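# Four arms carry ball on roped ring to other stand

## Task

Get the ball off the stand it starts on and onto the second stand, which sits in the gap between the benches out of reach of every hand. The ball rests on a ring lying on its stand's collar, and one rope runs from the ring to a metal block on each arm's own bench, so the arms can only move the ring by pulling ropes. The ring must end up lying on the second stand's collar. If the ring tilts or is yanked, the ball rolls off. At no time, including mid-carry, may the ball or ring drop more than slightly below the collar of the lower stand. Arm bases in the scene frame (metres; facing in degrees counter-clockwise from +x): arm1 x=+1.29 y=+1.03 z=+1.02 facing -125; arm2 x=-1.13 y=+1.36 z=+0.99 facing -69; arm3 x=-0.84 y=-1.43 z=+1.03 facing +66; arm4 x=+1.17 y=-1.25 z=+1.03 facing +126. Finally every gripper must release and the arms must move away; the result counts only if it stays in place with no robot holding it.

## Robot and tools

Setup: four identical i2rt Big YAM arms, arm1 to arm4, each with six joints, a two-finger gripper and a wrist camera (arm1_cam_wrist ... arm4_cam_wrist). Two fixed room cameras, cam_low and cam_top, also give images. With joints 1 and 6 at zero and the hand level and pointing ahead, the wrist camera rides on top of the hand looking toward the fingertips. The hand reaches roughly 1.0 m from the joint 1 axis at most.

Frame: one shared scene frame, origin on the floor, +z up. The hand point is halfway between the fingertips; its z axis runs along the fingers and the fingers open and close along its y axis. Base positions and headings are listed in the task; no hand pose is printed.

execute_actions: argument actions is a list holding one action or none. An action is an object keyed by arm name; under each arm goes joints, an object mapping joint names to absolute targets (not offsets). Angles in radians, gripper in metres. Joints and ranges (tolerance for counting as reached in brackets):
- joint1_rad -2.879 to 2.879 (0.045): turns the arm about its base, positive counter-clockwise seen from above; 0 unfolds toward the base's facing direction.
- joint2_rad 0 to 3.141 (0.14): shoulder; 0 has the upper arm pointing back about level, larger values raise it and bring it forward.
- joint3_rad 0 to 3.019 (0.09): elbow; 0 is forearm folded onto upper arm, larger opens it.
- joint4_rad -1.692 to 1.57 (0.055): hand pitch, positive tips fingers up.
- joint5_rad -1.57 to 1.57 (0.03): hand yaw, positive toward the arm's right.
- joint6_rad -2.094 to 2.094 (0.035): hand roll, positive clockwise when viewed from behind.
- gripper_m 0 to 0.093 (0.003): fingertip gap; each pad squeezes with about 50 to 62 N at most, less on some.
All arms in one action start at once and may finish at different moments. Joints move at different speeds, so the hand can sweep a wide curve between postures. Any joint or arm you omit can still be driving toward its previous target. An unknown key or out-of-range number rejects the entire call and nothing moves. Optional cameras lists camera names (or "all"); null, omitted or ["all"] returns every camera, [] none. The pictures line gives the order of the returned images. An empty actions list just reports state and images.

wait: seconds from 0 to 10; commands nothing, the scene keeps running, and it returns the same as an empty action. zoom_image: camera plus region [x0, y0, x1, y1] in pixels of that camera's most recent full image, origin top-left, at most 504 by 504. finished_scene: scene number; closes the scene irreversibly after the last command has been held and reports success. Replying without any tool call also ends things.

Reading results: joint_positions gives measured joints. joint_status tells how each commanded joint ended. off_target: stopped short and may still be pushing. contact_stop or time_out: the joint gives up its target and holds where it stopped, except that after time_out a joint can keep a target (its old one or one a bounded step from where it stands: up to 0.375, 0.375, 0.113, 0.225, 0.075, 0.3 rad for joints 1 to 6) and will move on by itself if the path frees up; on_its_own lists such joints. In on_its_own, held at is the held target, not the actual position. To relieve pushing, command the joint its reported position. "joint command not followed", often with a cause: line, means a self- and inter-arm collision check blocked that arm's joint targets (its gripper target still runs); those joints show not_followed and the arm may retry them with each later action until new passing targets arrive. Empty calls never show this line. A target very near the current position may produce no motion. A stop reported in one call cancels the remaining motion, wait and finish calls of that same reply. No line reports arms touching each other.

Cautions: the arm does not halt on contact and can press very hard. A hard squeeze between two robots fails and ends the run; a hard hit may too. The collision check can be late and ignores fingers, gripper housings and wrist cameras. Loaded joints slowly sag. Sustained load heats motors: MOTOR HOT appears from 85 °C; at 100 °C the arm's motors and gripper go limp until cooled (OVER-TEMPERATURE FAULT), the arm falls, and unfinished keys read limit_stop_at_motor_heat, which says nothing about contact; resend the target. Some heat carries into the next scene. Loose objects may get an occasional brief shove. Never knock anything out of the work area or to the floor. Pull ropes smoothly and together so the ring stays level and is not jerked, keep the ball and ring from dipping below the lower collar, avoid drops, slips and slams, and at the end open all grippers and retract.

Each tool is called after "Emit:" by a JSON object that holds its "op" and its "data", one argument or row to a line.

## Session

Emit:
{"op": "execute_actions", "data": {
  "actions": []
}}

Scene clock: 0.00 s.
arm1.joint_positions: joint1_rad=-0.857 joint2_rad=+0.488 joint3_rad=+1.510 joint4_rad=-1.399 joint5_rad=-0.122 joint6_rad=-0.593 gripper_m=+0.094
arm1.joint_status: not commanded
arm1.hand: x=+1.1399 y=+0.9971 z=+1.6247 quat_wxyz=(+0.080, -0.766, -0.314, +0.555) (m; scene frame)
arm2.joint_positions: joint1_rad=-0.017 joint2_rad=+0.376 joint3_rad=+1.650 joint4_rad=-1.555 joint5_rad=-0.097 joint6_rad=-0.393 gripper_m=+0.095
arm2.joint_status: not commanded
arm2.hand: x=-1.1011 y=+1.3285 z=+1.6224 quat_wxyz=(-0.445, -0.294, -0.741, +0.407) (m; scene frame)
arm3.joint_positions: joint1_rad=+0.592 joint2_rad=+0.664 joint3_rad=+1.395 joint4_rad=-1.307 joint5_rad=+0.076 joint6_rad=-0.259 gripper_m=+0.094
arm3.joint_status: not commanded
arm3.hand: x=-0.8741 y=-1.1822 z=+1.5699 quat_wxyz=(-0.378, +0.727, -0.491, -0.297) (m; scene frame)
arm4.joint_positions: joint1_rad=+0.137 joint2_rad=+0.525 joint3_rad=+1.516 joint4_rad=-1.183 joint5_rad=+0.270 joint6_rad=+0.793 gripper_m=+0.095
arm4.joint_status: not commanded
arm4.hand: x=+1.0866 y=-1.0955 z=+1.6780 quat_wxyz=(-0.110, +0.470, -0.610, -0.629) (m; scene frame)
pictures: arm1_cam_wrist, arm2_cam_wrist, arm3_cam_wrist, arm4_cam_wrist, cam_low, cam_top
Images, in order (width x height): arm1_cam_wrist 896x504, arm2_cam_wrist 896x504, arm3_cam_wrist 896x504, arm4_cam_wrist 896x504, cam_low 896x504, cam_top 896x504.

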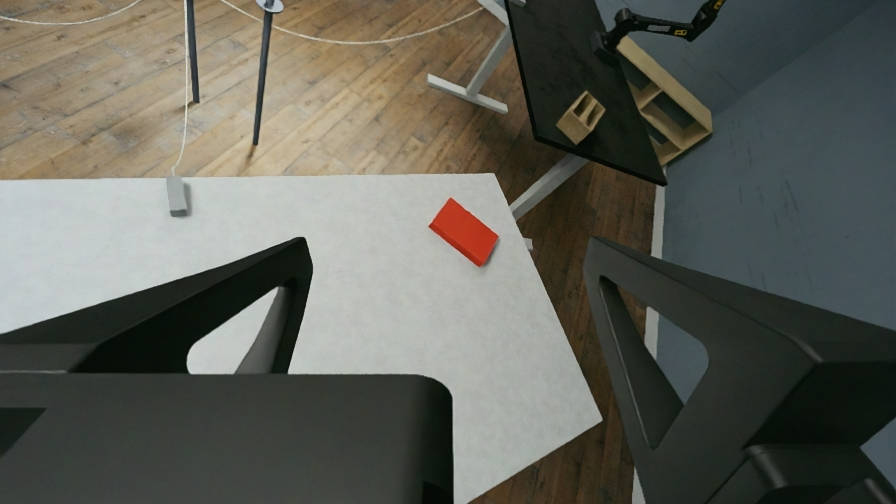

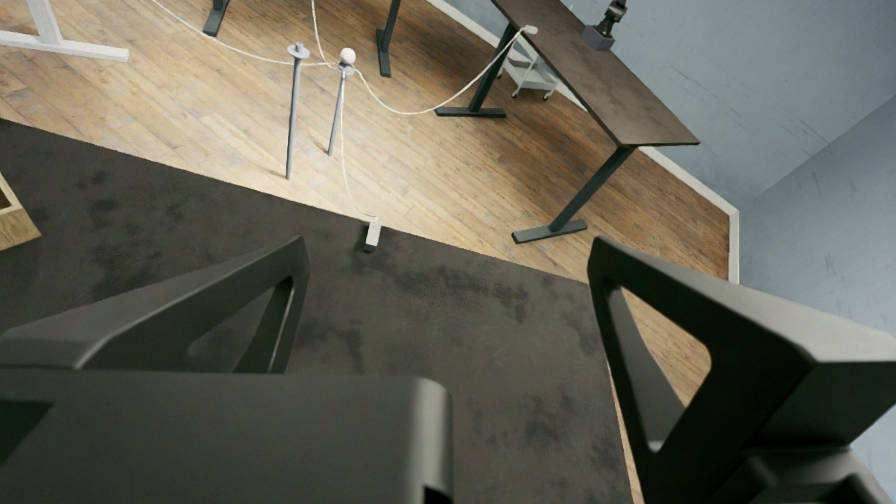

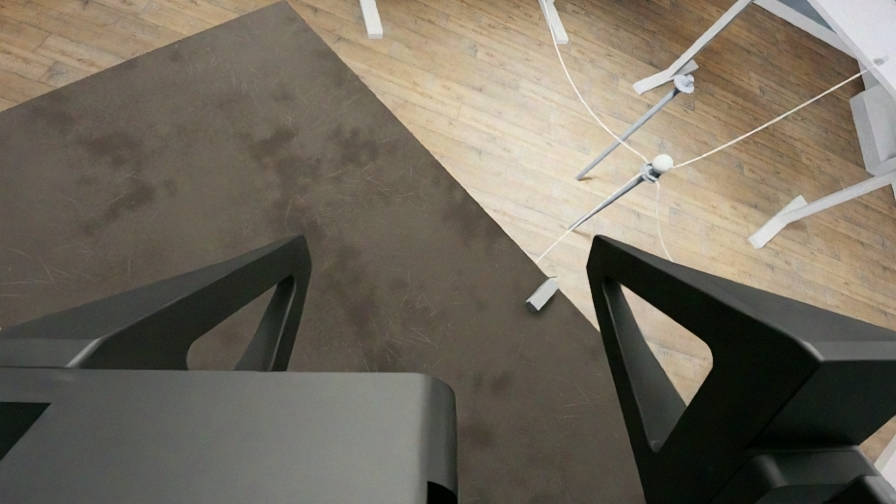

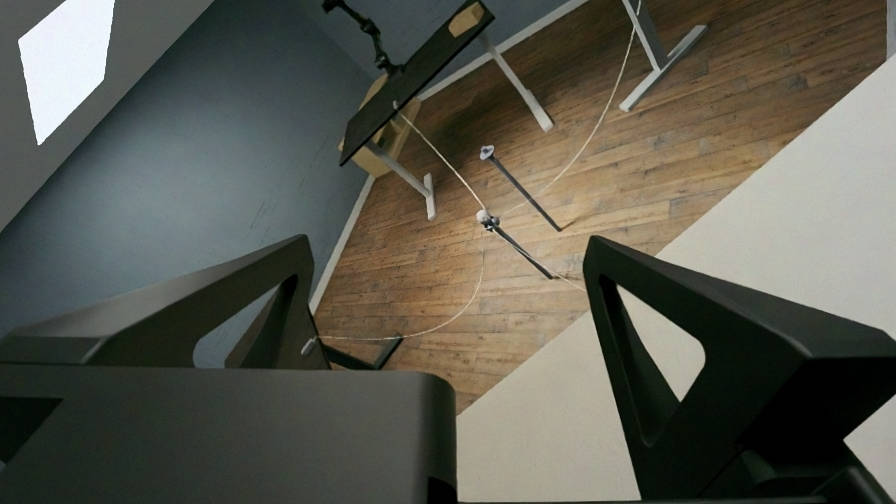

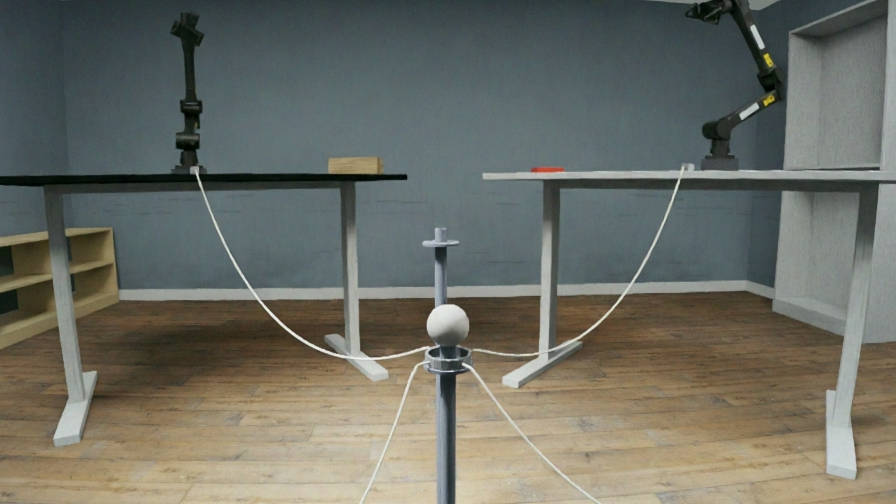

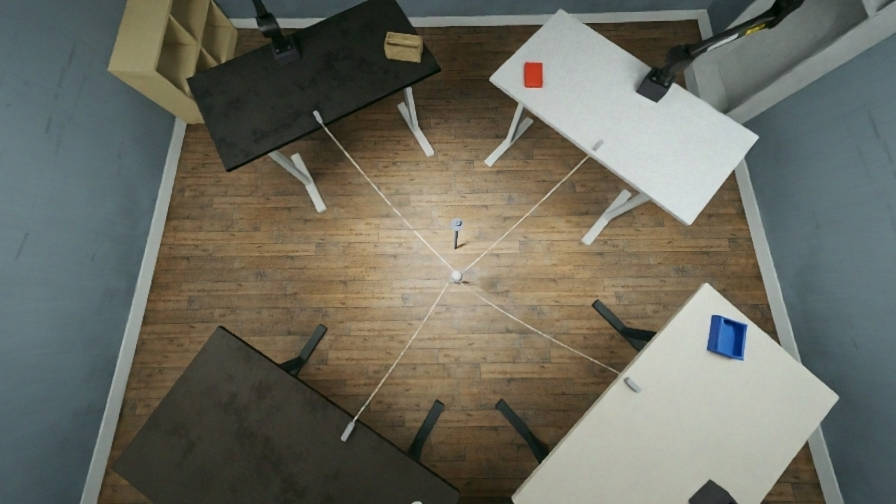

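Emit:
{"op": "execute_actions", "data": {
  "actions": [
    {"arm1":{"joints":{"joint1_rad":-0.14,"joint2_rad":1.5,"joint3_rad":1.5,"joint4_rad":-1.3,"joint5_rad":0,"joint6_rad":0}},"arm2":{"joints":{"joint1_rad":0.05,"joint2_rad":1.6,"joint3_rad":1.5,"joint4_rad":-1.2,"joint5_rad":0,"joint6_rad":0}},"arm3":{"joints":{"joint1_rad":-0.1,"joint2_rad":1.5,"joint3_rad":1.3,"joint4_rad":-1.0,"joint5_rad":0,"joint6_rad":0}},"arm4":{"joints":{"joint1_rad":0.1,"joint2_rad":1.7,"joint3_rad":1.7,"joint4_rad":-1.4,"joint5_rad":0,"joint6_rad":0}}}
  ]
}}

Scene clock: 31.63 s.
arm1.joint_positions: joint1_rad=-0.133 joint2_rad=+1.502 joint3_rad=+1.483 joint4_rad=-1.313 joint5_rad=-0.001 joint6_rad=-0.007 gripper_m=+0.094
arm1.joint_status: all done
arm1.hand: x=+0.9466 y=+0.6575 z=+1.2894 quat_wxyz=(-0.054, -0.907, -0.404, +0.107) (m; scene frame)
arm2.joint_positions: joint1_rad=+0.043 joint2_rad=+1.603 joint3_rad=+1.489 joint4_rad=-1.209 joint5_rad=-0.002 joint6_rad=-0.007 gripper_m=+0.095
arm2.joint_status: all done
arm2.hand: x=-0.9140 y=+0.8640 z=+1.2190 quat_wxyz=(-0.105, -0.541, -0.831, +0.068) (m; scene frame)
arm3.joint_positions: joint1_rad=-0.106 joint2_rad=+1.496 joint3_rad=+1.292 joint4_rad=-1.004 joint5_rad=+0.000 joint6_rad=-0.008 gripper_m=+0.094
arm3.joint_status: all done
arm3.hand: x=-0.5793 y=-0.9851 z=+1.2382 quat_wxyz=(-0.159, +0.491, -0.852, -0.091) (m; scene frame)
arm4.joint_positions: joint1_rad=+0.105 joint2_rad=+1.703 joint3_rad=+1.685 joint4_rad=-1.393 joint5_rad=+0.003 joint6_rad=+0.015 gripper_m=+0.095
arm4.joint_status: all done
arm4.hand: x=+0.8008 y=-0.8339 z=+1.2717 quat_wxyz=(-0.033, +0.906, -0.415, -0.072) (m; scene frame)
pictures: arm1_cam_wrist, arm2_cam_wrist, arm3_cam_wrist, arm4_cam_wrist, cam_low, cam_top
Images, in order (width x height): arm1_cam_wrist 896x504, arm2_cam_wrist 896x504, arm3_cam_wrist 896x504, arm4_cam_wrist 896x504, cam_low 896x504, cam_top 896x504.

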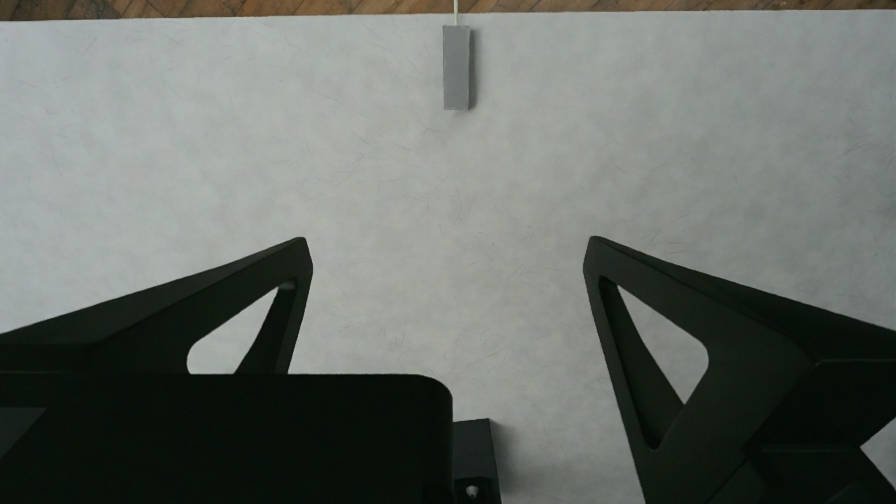

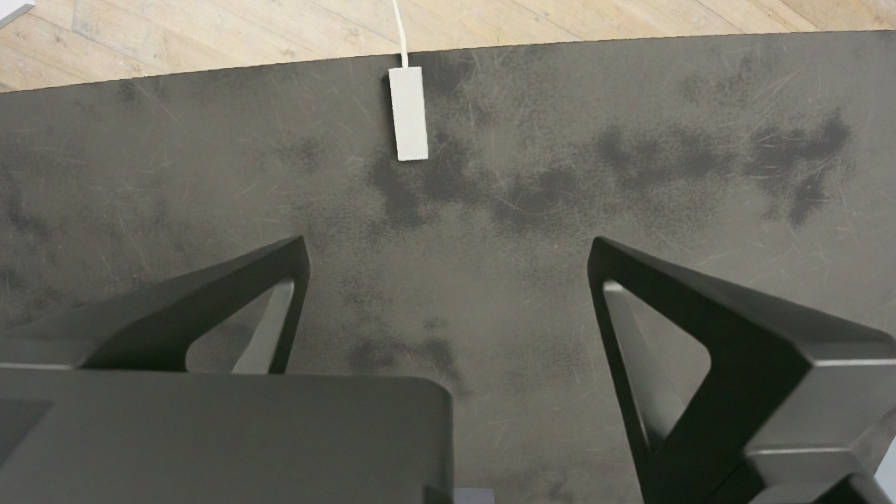

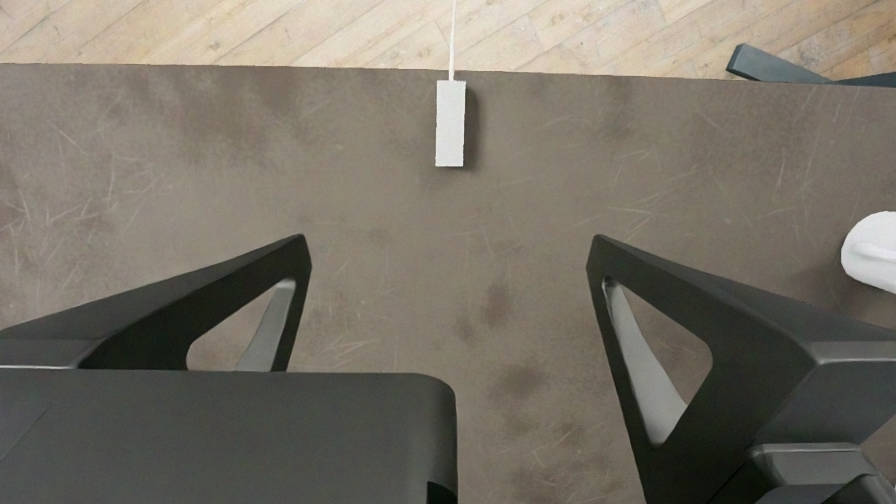

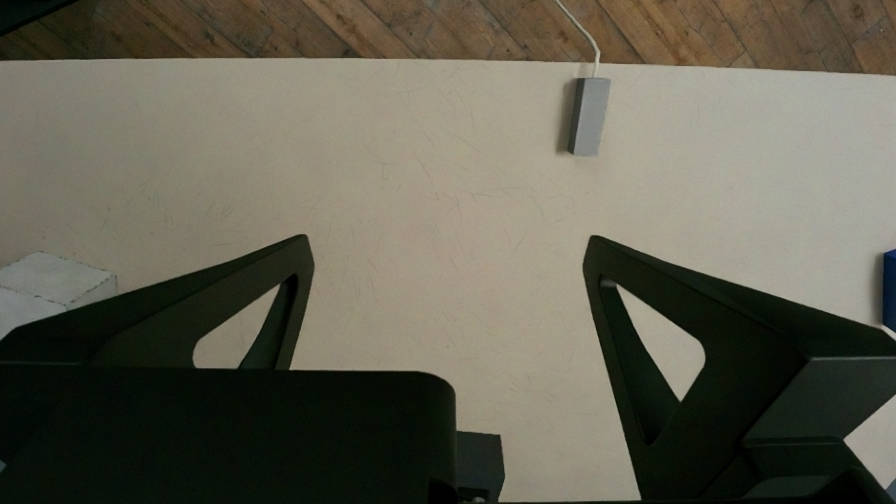

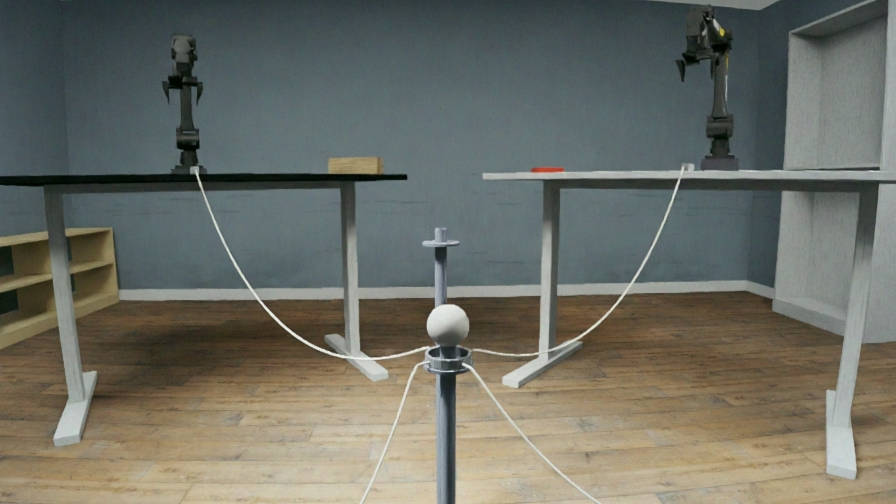

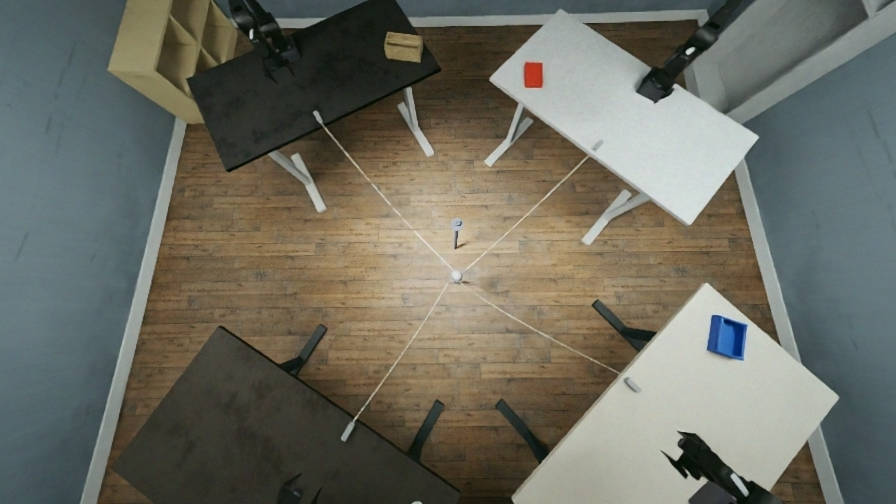

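Emit:
{"op": "execute_actions", "data": {
  "actions": [
    {"arm1":{"joints":{"joint4_rad":-0.6}},"arm2":{"joints":{"joint3_rad":2.1}},"arm3":{"joints":{"joint2_rad":0.9}},"arm4":{"joints":{"joint1_rad":-0.13}}}
  ],
  "cameras": ["arm4_cam_wrist","arm1_cam_wrist","arm2_cam_wrist","arm3_cam_wrist"]
}}

Scene clock: 55.60 s.
arm1.joint_positions: joint1_rad=-0.133 joint2_rad=+1.502 joint3_rad=+1.483 joint4_rad=-0.629 joint5_rad=-0.001 joint6_rad=-0.007 gripper_m=+0.094
arm1.joint_status: all done
arm1.hand: x=+0.8530 y=+0.5564 z=+1.3800 quat_wxyz=(-0.185, -0.818, -0.362, +0.406) (m; scene frame)
arm2.joint_positions: joint1_rad=+0.043 joint2_rad=+1.585 joint3_rad=+2.062 joint4_rad=-1.209 joint5_rad=-0.002 joint6_rad=-0.007 gripper_m=+0.095
arm2.joint_status: all done
arm2.hand: x=-0.8845 y=+0.7951 z=+1.5134 quat_wxyz=(-0.342, -0.498, -0.765, +0.224) (m; scene frame)
arm3.joint_positions: joint1_rad=-0.106 joint2_rad=+0.892 joint3_rad=+1.292 joint4_rad=-1.004 joint5_rad=+0.000 joint6_rad=-0.008 gripper_m=+0.094
arm3.joint_status: all done
arm3.hand: x=-0.6463 y=-1.0996 z=+1.5084 quat_wxyz=(-0.406, +0.441, -0.766, -0.230) (m; scene frame)
arm4.joint_positions: joint1_rad=-0.128 joint2_rad=+1.703 joint3_rad=+1.685 joint4_rad=-1.393 joint5_rad=+0.001 joint6_rad=+0.014 gripper_m=+0.095
arm4.joint_status: all done
arm4.hand: x=+0.9073 y=-0.7596 z=+1.2717 quat_wxyz=(-0.041, +0.852, -0.517, -0.068) (m; scene frame)
pictures: arm1_cam_wrist, arm2_cam_wrist, arm3_cam_wrist, arm4_cam_wrist
Images, in order (width x height): arm1_cam_wrist 896x504, arm2_cam_wrist 896x504, arm3_cam_wrist 896x504, arm4_cam_wrist 896x504.

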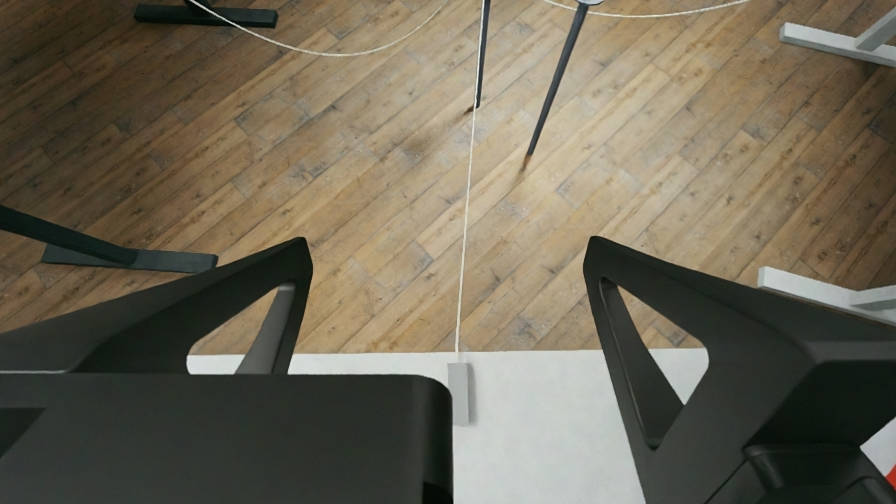

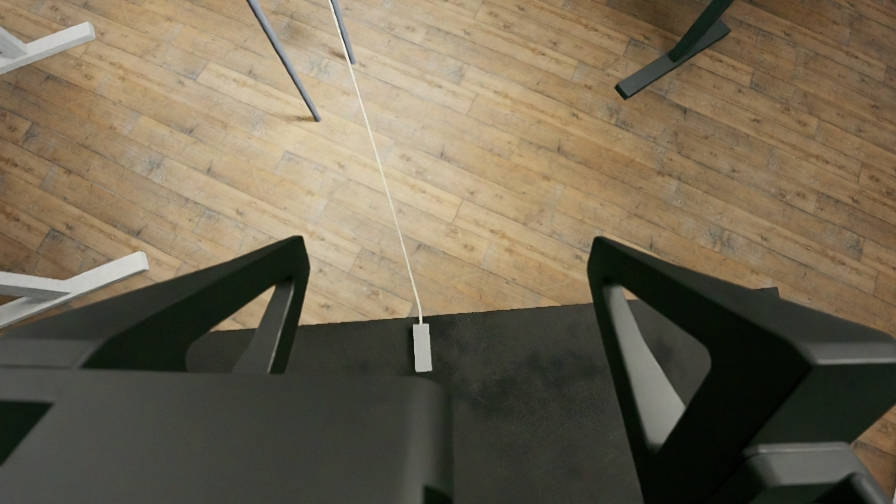

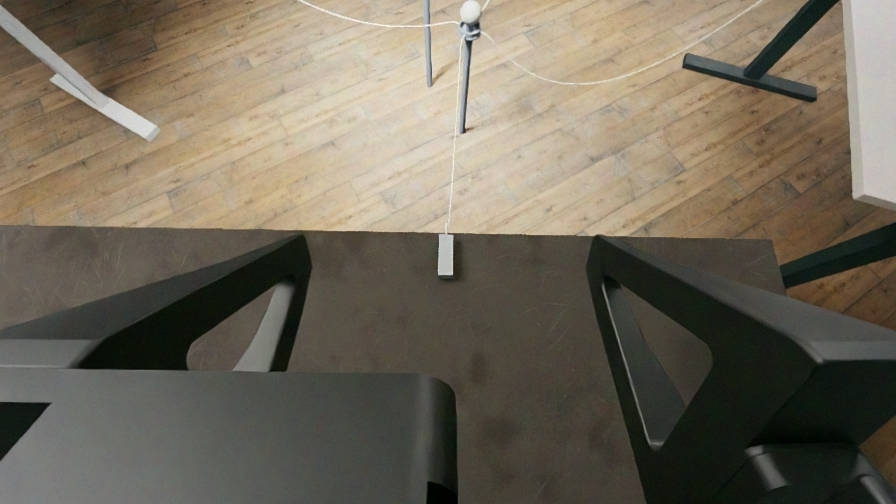

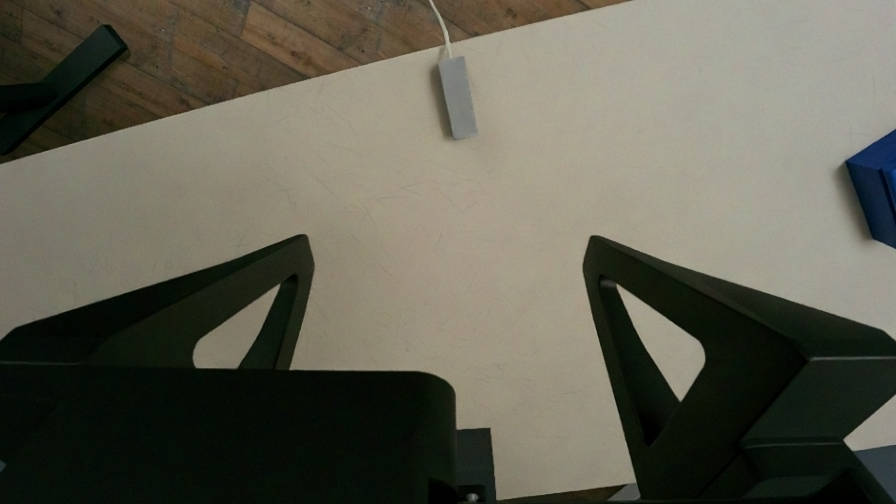

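Emit:
{"op": "execute_actions", "data": {
  "actions": [
    {"arm1":{"joints":{"joint1_rad":-0.152,"joint2_rad":1.90,"joint3_rad":1.53,"joint4_rad":-1.02}},"arm2":{"joints":{"joint1_rad":0.104,"joint2_rad":1.895,"joint3_rad":1.52,"joint4_rad":-1.01}},"arm3":{"joints":{"joint2_rad":1.88,"joint3_rad":1.505,"joint4_rad":-1.01}},"arm4":{"joints":{"joint1_rad":-0.147,"joint2_rad":1.92,"joint3_rad":1.575,"joint4_rad":-1.04,"joint6_rad":-0.25}}}
  ],
  "cameras": ["arm4_cam_wrist","arm1_cam_wrist","arm2_cam_wrist","arm3_cam_wrist"]
}}

Scene clock: 89.53 s.
arm1.joint_positions: joint1_rad=-0.147 joint2_rad=+1.902 joint3_rad=+1.501 joint4_rad=-1.004 joint5_rad=-0.001 joint6_rad=-0.007 gripper_m=+0.094
arm1.joint_status: all done
arm1.hand: x=+0.8762 y=+0.5887 z=+1.0980 quat_wxyz=(-0.039, -0.913, -0.400, +0.074) (m; scene frame)
arm2.joint_positions: joint1_rad=+0.104 joint2_rad=+1.886 joint3_rad=+1.491 joint4_rad=-1.015 joint5_rad=+0.000 joint6_rad=-0.007 gripper_m=+0.095
arm2.joint_status: all done
arm2.hand: x=-0.8591 y=+0.8296 z=+1.0739 quat_wxyz=(-0.070, -0.518, -0.852, +0.042) (m; scene frame)
arm3.joint_positions: joint1_rad=-0.106 joint2_rad=+1.882 joint3_rad=+1.491 joint4_rad=-1.008 joint5_rad=+0.000 joint6_rad=-0.008 gripper_m=+0.094
arm3.joint_status: all done
arm3.hand: x=-0.5410 y=-0.9198 z=+1.1149 quat_wxyz=(-0.076, +0.498, -0.863, -0.044) (m; scene frame)
arm4.joint_positions: joint1_rad=-0.143 joint2_rad=+1.946 joint3_rad=+1.561 joint4_rad=-1.052 joint5_rad=+0.001 joint6_rad=-0.234 gripper_m=+0.095
arm4.joint_status: all done
arm4.hand: x=+0.8914 y=-0.7109 z=+1.0952 quat_wxyz=(-0.042, +0.908, -0.415, -0.052) (m; scene frame)
pictures: arm1_cam_wrist, arm2_cam_wrist, arm3_cam_wrist, arm4_cam_wrist
Images, in order (width x height): arm1_cam_wrist 896x504, arm2_cam_wrist 896x504, arm3_cam_wrist 896x504, arm4_cam_wrist 896x504.

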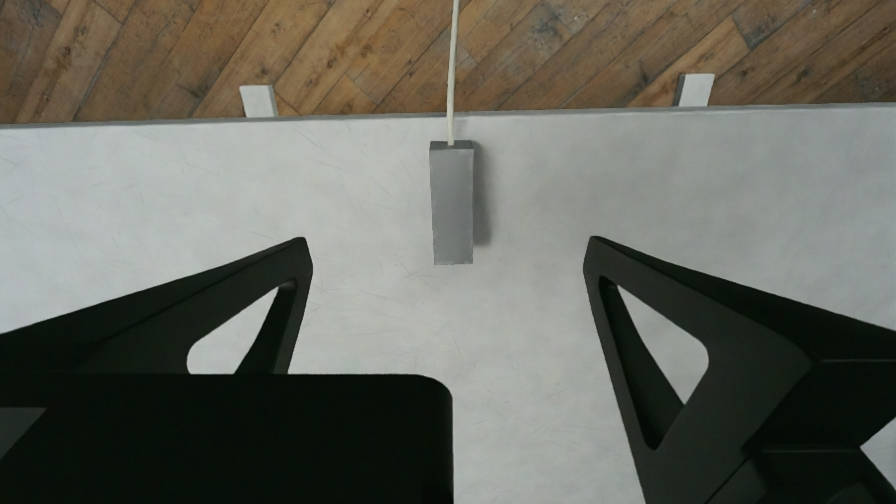

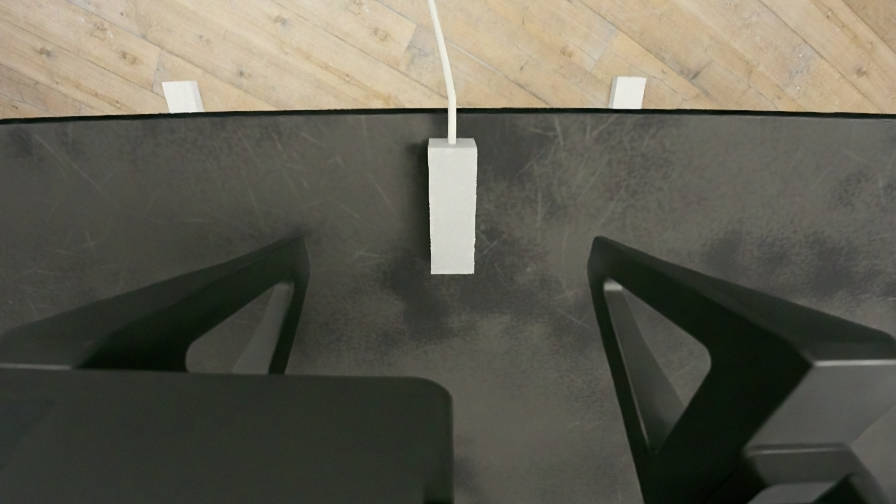

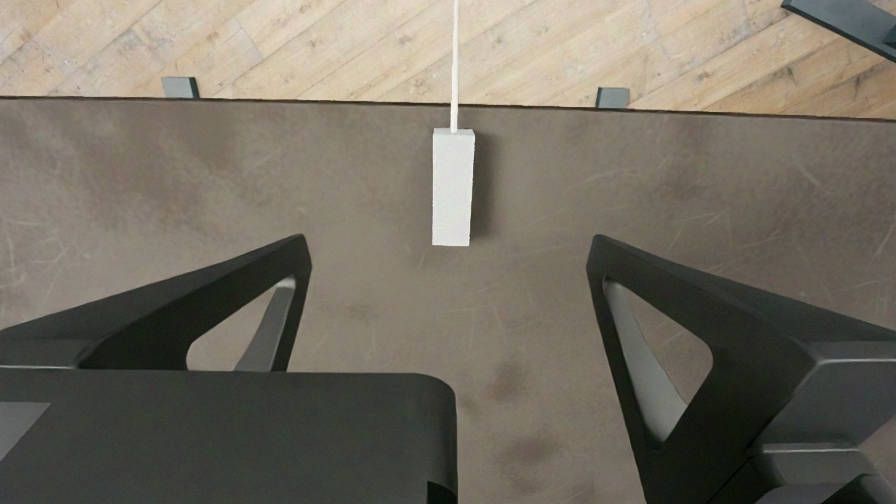

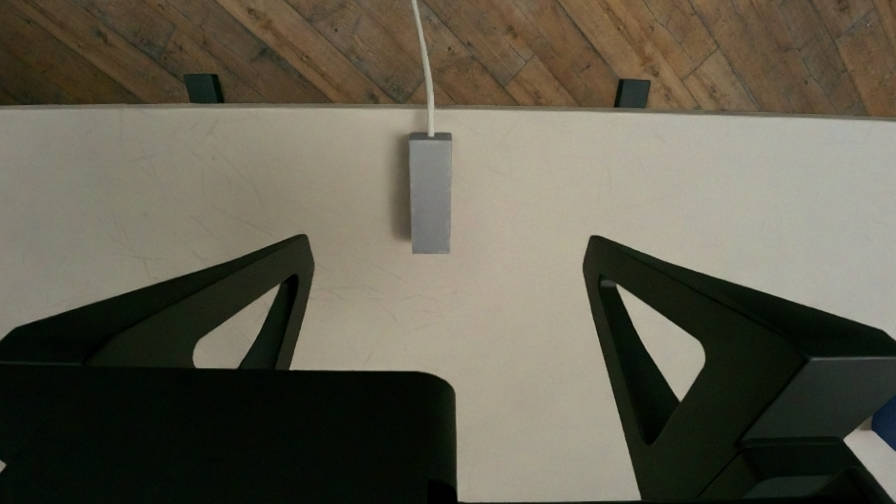

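Emit:
{"op": "execute_actions", "data": {
  "actions": [
    {"arm1":{"joints":{"joint2_rad":1.99,"joint4_rad":-0.95}},"arm2":{"joints":{"joint2_rad":1.975,"joint4_rad":-0.96}},"arm3":{"joints":{"joint2_rad":1.98,"joint4_rad":-0.93}},"arm4":{"joints":{"joint1_rad":-0.125,"joint2_rad":2.01,"joint4_rad":-0.98}}}
  ]
}}

Emit:
{"op": "zoom_image", "data": {
  "camera": "cam_low",
  "region": [140,110,260,190]
}}

Emit:
{"op": "zoom_image", "data": {
  "camera": "cam_low",
  "region": [630,110,750,190]
}}

Scene clock: 98.93 s.
arm1.joint_positions: joint1_rad=-0.147 joint2_rad=+1.985 joint3_rad=+1.501 joint4_rad=-0.970 joint5_rad=-0.001 joint6_rad=-0.007 gripper_m=+0.094
arm1.joint_status: all done
arm1.hand: x=+0.8753 y=+0.5869 z=+1.0511 quat_wxyz=(-0.030, -0.914, -0.400, +0.052) (m; scene frame)
arm2.joint_positions: joint1_rad=+0.104 joint2_rad=+1.971 joint3_rad=+1.491 joint4_rad=-0.976 joint5_rad=+0.000 joint6_rad=-0.007 gripper_m=+0.095
arm2.joint_status: all done
arm2.hand: x=-0.8574 y=+0.8265 z=+1.0267 quat_wxyz=(-0.051, -0.519, -0.853, +0.031) (m; scene frame)
arm3.joint_positions: joint1_rad=-0.106 joint2_rad=+1.961 joint3_rad=+1.491 joint4_rad=-0.939 joint5_rad=+0.000 joint6_rad=-0.008 gripper_m=+0.094
arm3.joint_status: all done
arm3.hand: x=-0.5353 y=-0.9099 z=+1.0722 quat_wxyz=(-0.072, +0.498, -0.863, -0.042) (m; scene frame)
arm4.joint_positions: joint1_rad=-0.130 joint2_rad=+1.993 joint3_rad=+1.561 joint4_rad=-0.991 joint5_rad=+0.001 joint6_rad=-0.234 gripper_m=+0.095
arm4.joint_status: all done
arm4.hand: x=+0.8791 y=-0.7047 z=+1.0694 quat_wxyz=(-0.045, +0.910, -0.409, -0.057) (m; scene frame)
pictures: arm1_cam_wrist, arm2_cam_wrist, arm3_cam_wrist, arm4_cam_wrist, cam_low, cam_top
Images, in order (width x height): arm1_cam_wrist 896x504, arm2_cam_wrist 896x504, arm3_cam_wrist 896x504, arm4_cam_wrist 896x504, cam_low 896x504, cam_top 896x504.

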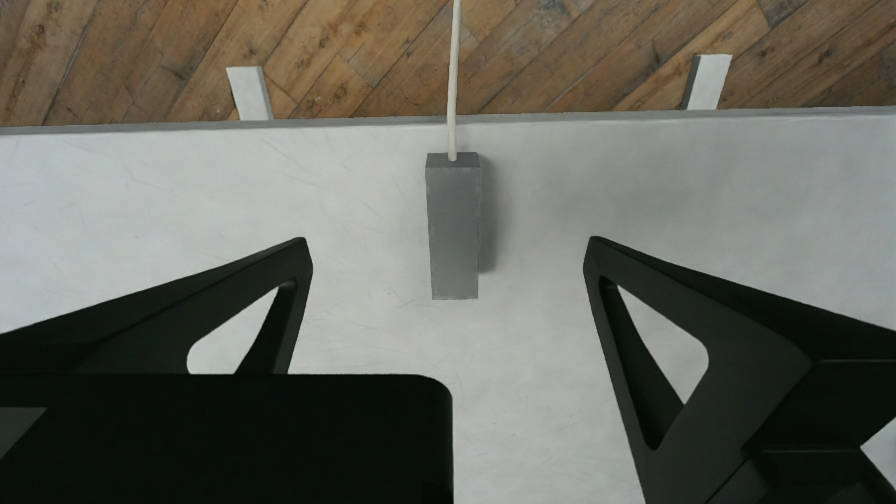

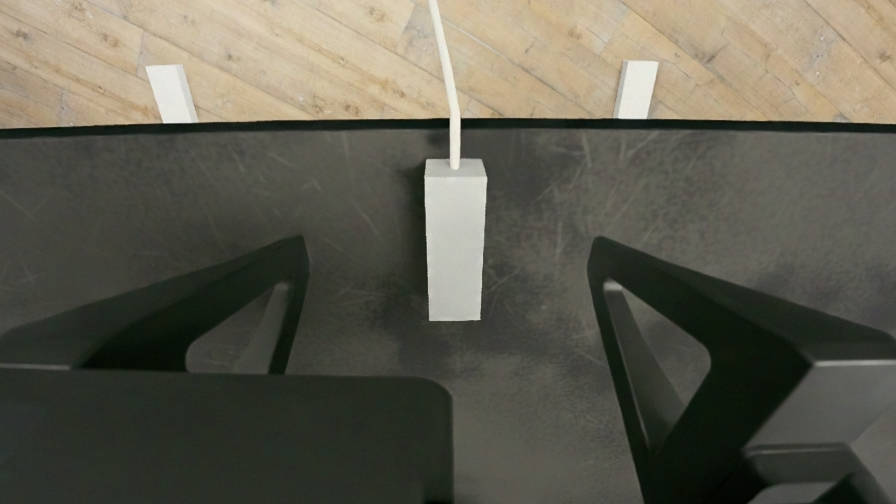

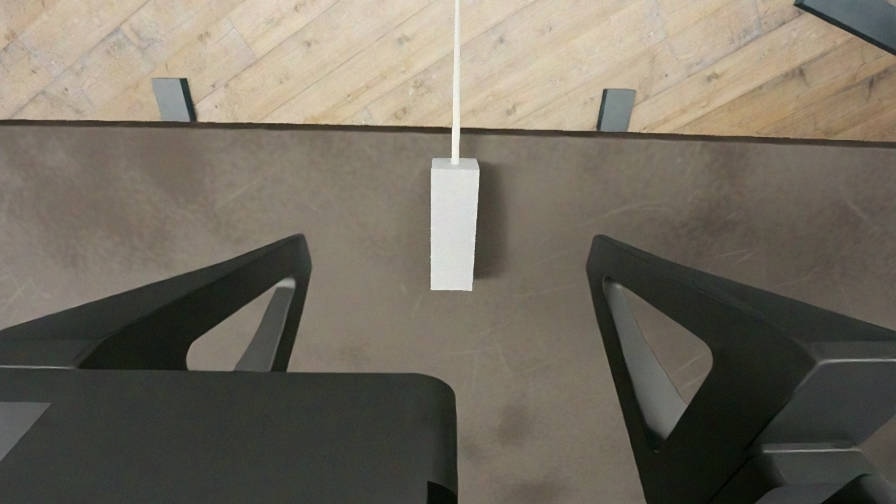

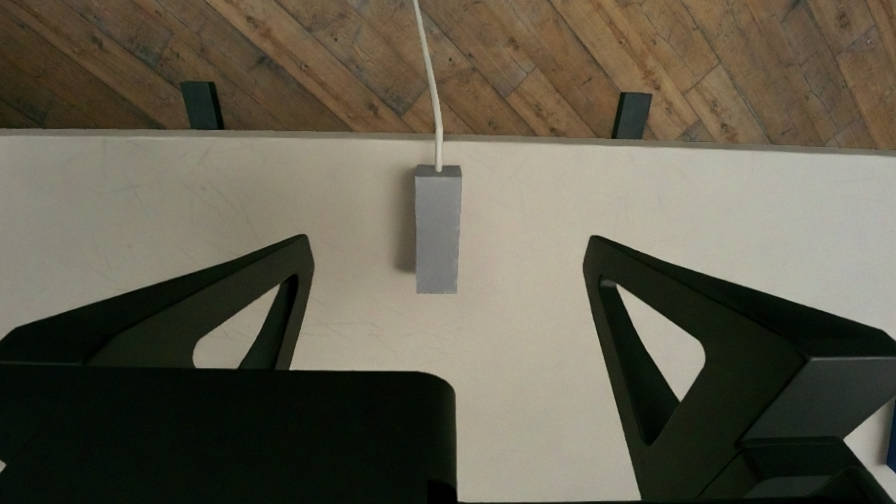

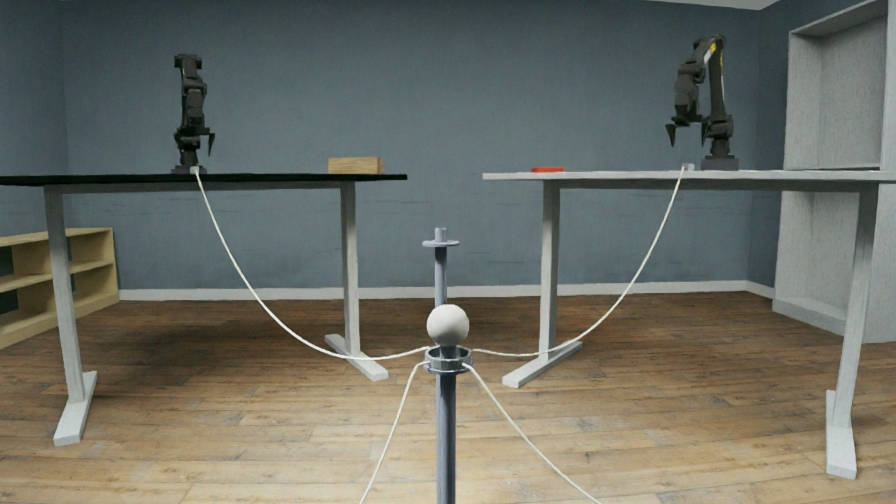

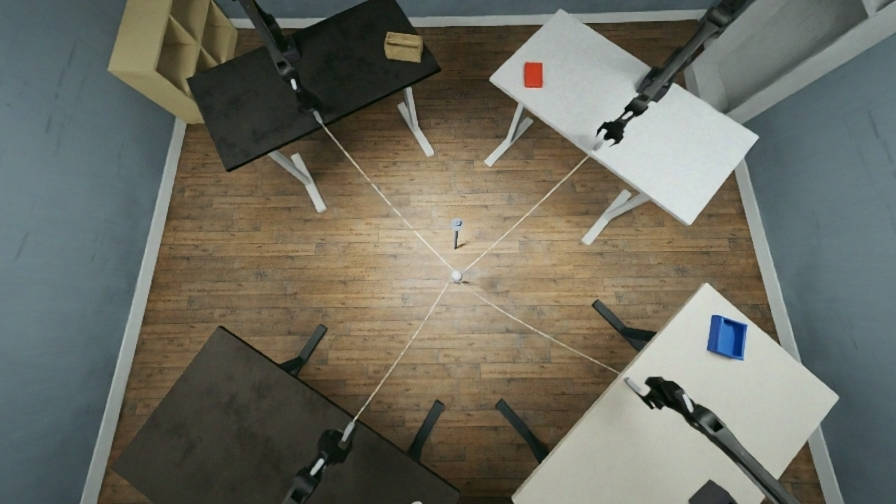

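Region (140, 110, 260, 190) of cam_low's 896x504 image, scaled by 4.200, with more detail than that image has.

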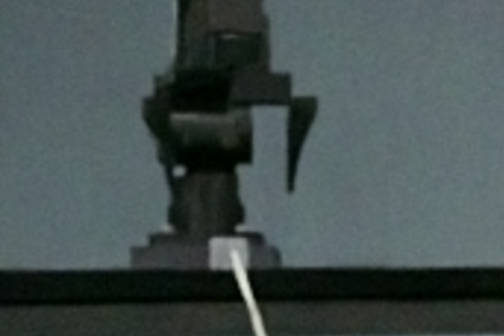

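Region (630, 110, 750, 190) of cam_low's 896x504 image, scaled by 4.200, with more detail than that image has.

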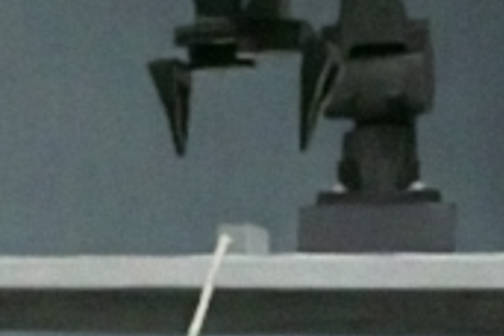

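Emit:
{"op": "execute_actions", "data": {
  "actions": [
    {"arm1":{"joints":{"joint2_rad":2.10}},"arm2":{"joints":{"joint2_rad":2.05}},"arm3":{"joints":{"joint2_rad":2.115}},"arm4":{"joints":{"joint1_rad":-0.115,"joint2_rad":2.14}}}
  ],
  "cameras": ["arm4_cam_wrist","arm1_cam_wrist","arm2_cam_wrist","arm3_cam_wrist"]
}}

Scene clock: 110.50 s.
arm1.joint_positions: joint1_rad=-0.147 joint2_rad=+2.101 joint3_rad=+1.505 joint4_rad=-0.967 joint5_rad=-0.001 joint6_rad=-0.007 gripper_m=+0.094
arm1.joint_status: all done
arm1.hand: x=+0.8852 y=+0.5961 z=+0.9853 quat_wxyz=(-0.008, -0.916, -0.401, +0.001) (m; scene frame)
arm2.joint_positions: joint1_rad=+0.104 joint2_rad=+2.042 joint3_rad=+1.491 joint4_rad=-0.975 joint5_rad=+0.000 joint6_rad=-0.007 gripper_m=+0.095
arm2.joint_status: all done
arm2.hand: x=-0.8611 y=+0.8338 z=+0.9856 quat_wxyz=(-0.021, -0.519, -0.854, +0.012) (m; scene frame)
arm3.joint_positions: joint1_rad=-0.106 joint2_rad=+2.110 joint3_rad=+1.491 joint4_rad=-0.936 joint5_rad=+0.000 joint6_rad=-0.008 gripper_m=+0.094
arm3.joint_status: all done
arm3.hand: x=-0.5450 y=-0.9261 z=+0.9857 quat_wxyz=(-0.009, +0.500, -0.866, -0.006) (m; scene frame)
arm4.joint_positions: joint1_rad=-0.121 joint2_rad=+2.147 joint3_rad=+1.561 joint4_rad=-0.987 joint5_rad=+0.001 joint6_rad=-0.234 gripper_m=+0.095
arm4.joint_status: all done
arm4.hand: x=+0.8836 y=-0.7242 z=+0.9785 quat_wxyz=(+0.000, +0.914, -0.406, +0.002) (m; scene frame)
pictures: arm1_cam_wrist, arm2_cam_wrist, arm3_cam_wrist, arm4_cam_wrist
Images, in order (width x height): arm1_cam_wrist 896x504, arm2_cam_wrist 896x504, arm3_cam_wrist 896x504, arm4_cam_wrist 896x504.

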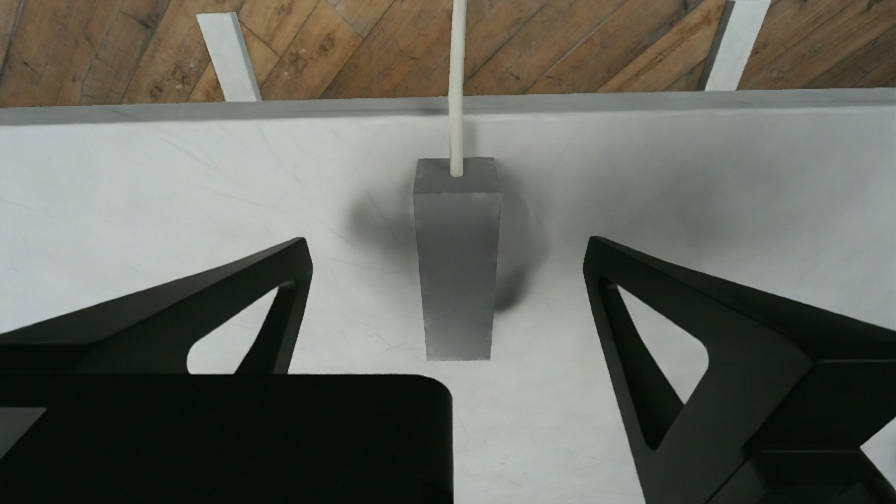

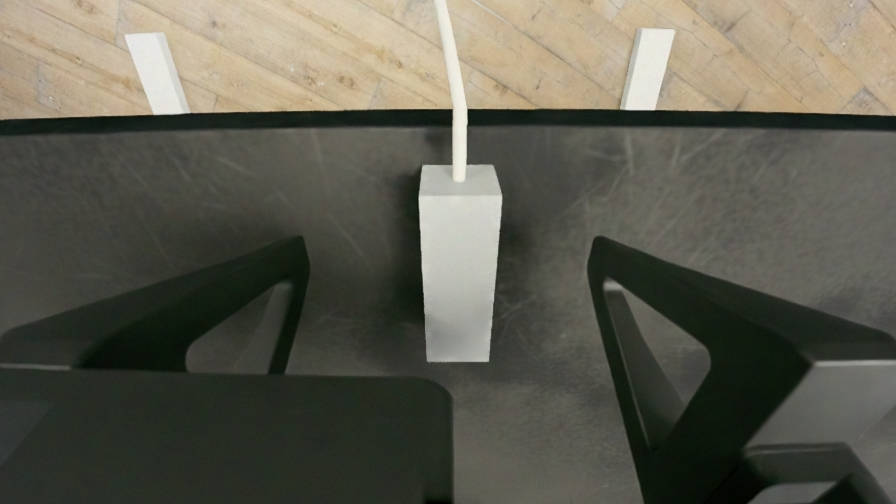

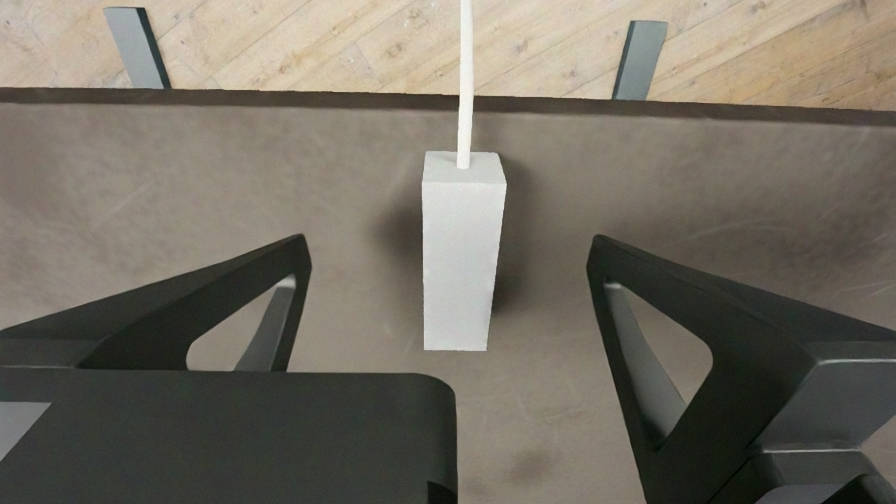

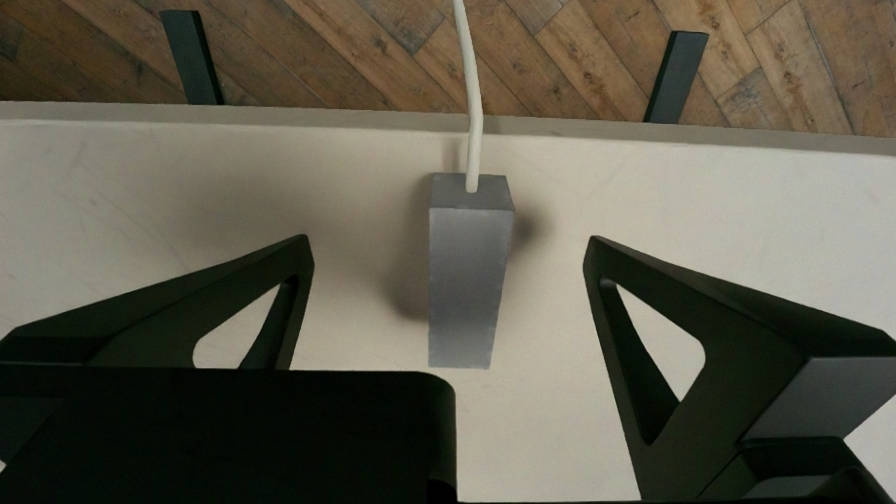

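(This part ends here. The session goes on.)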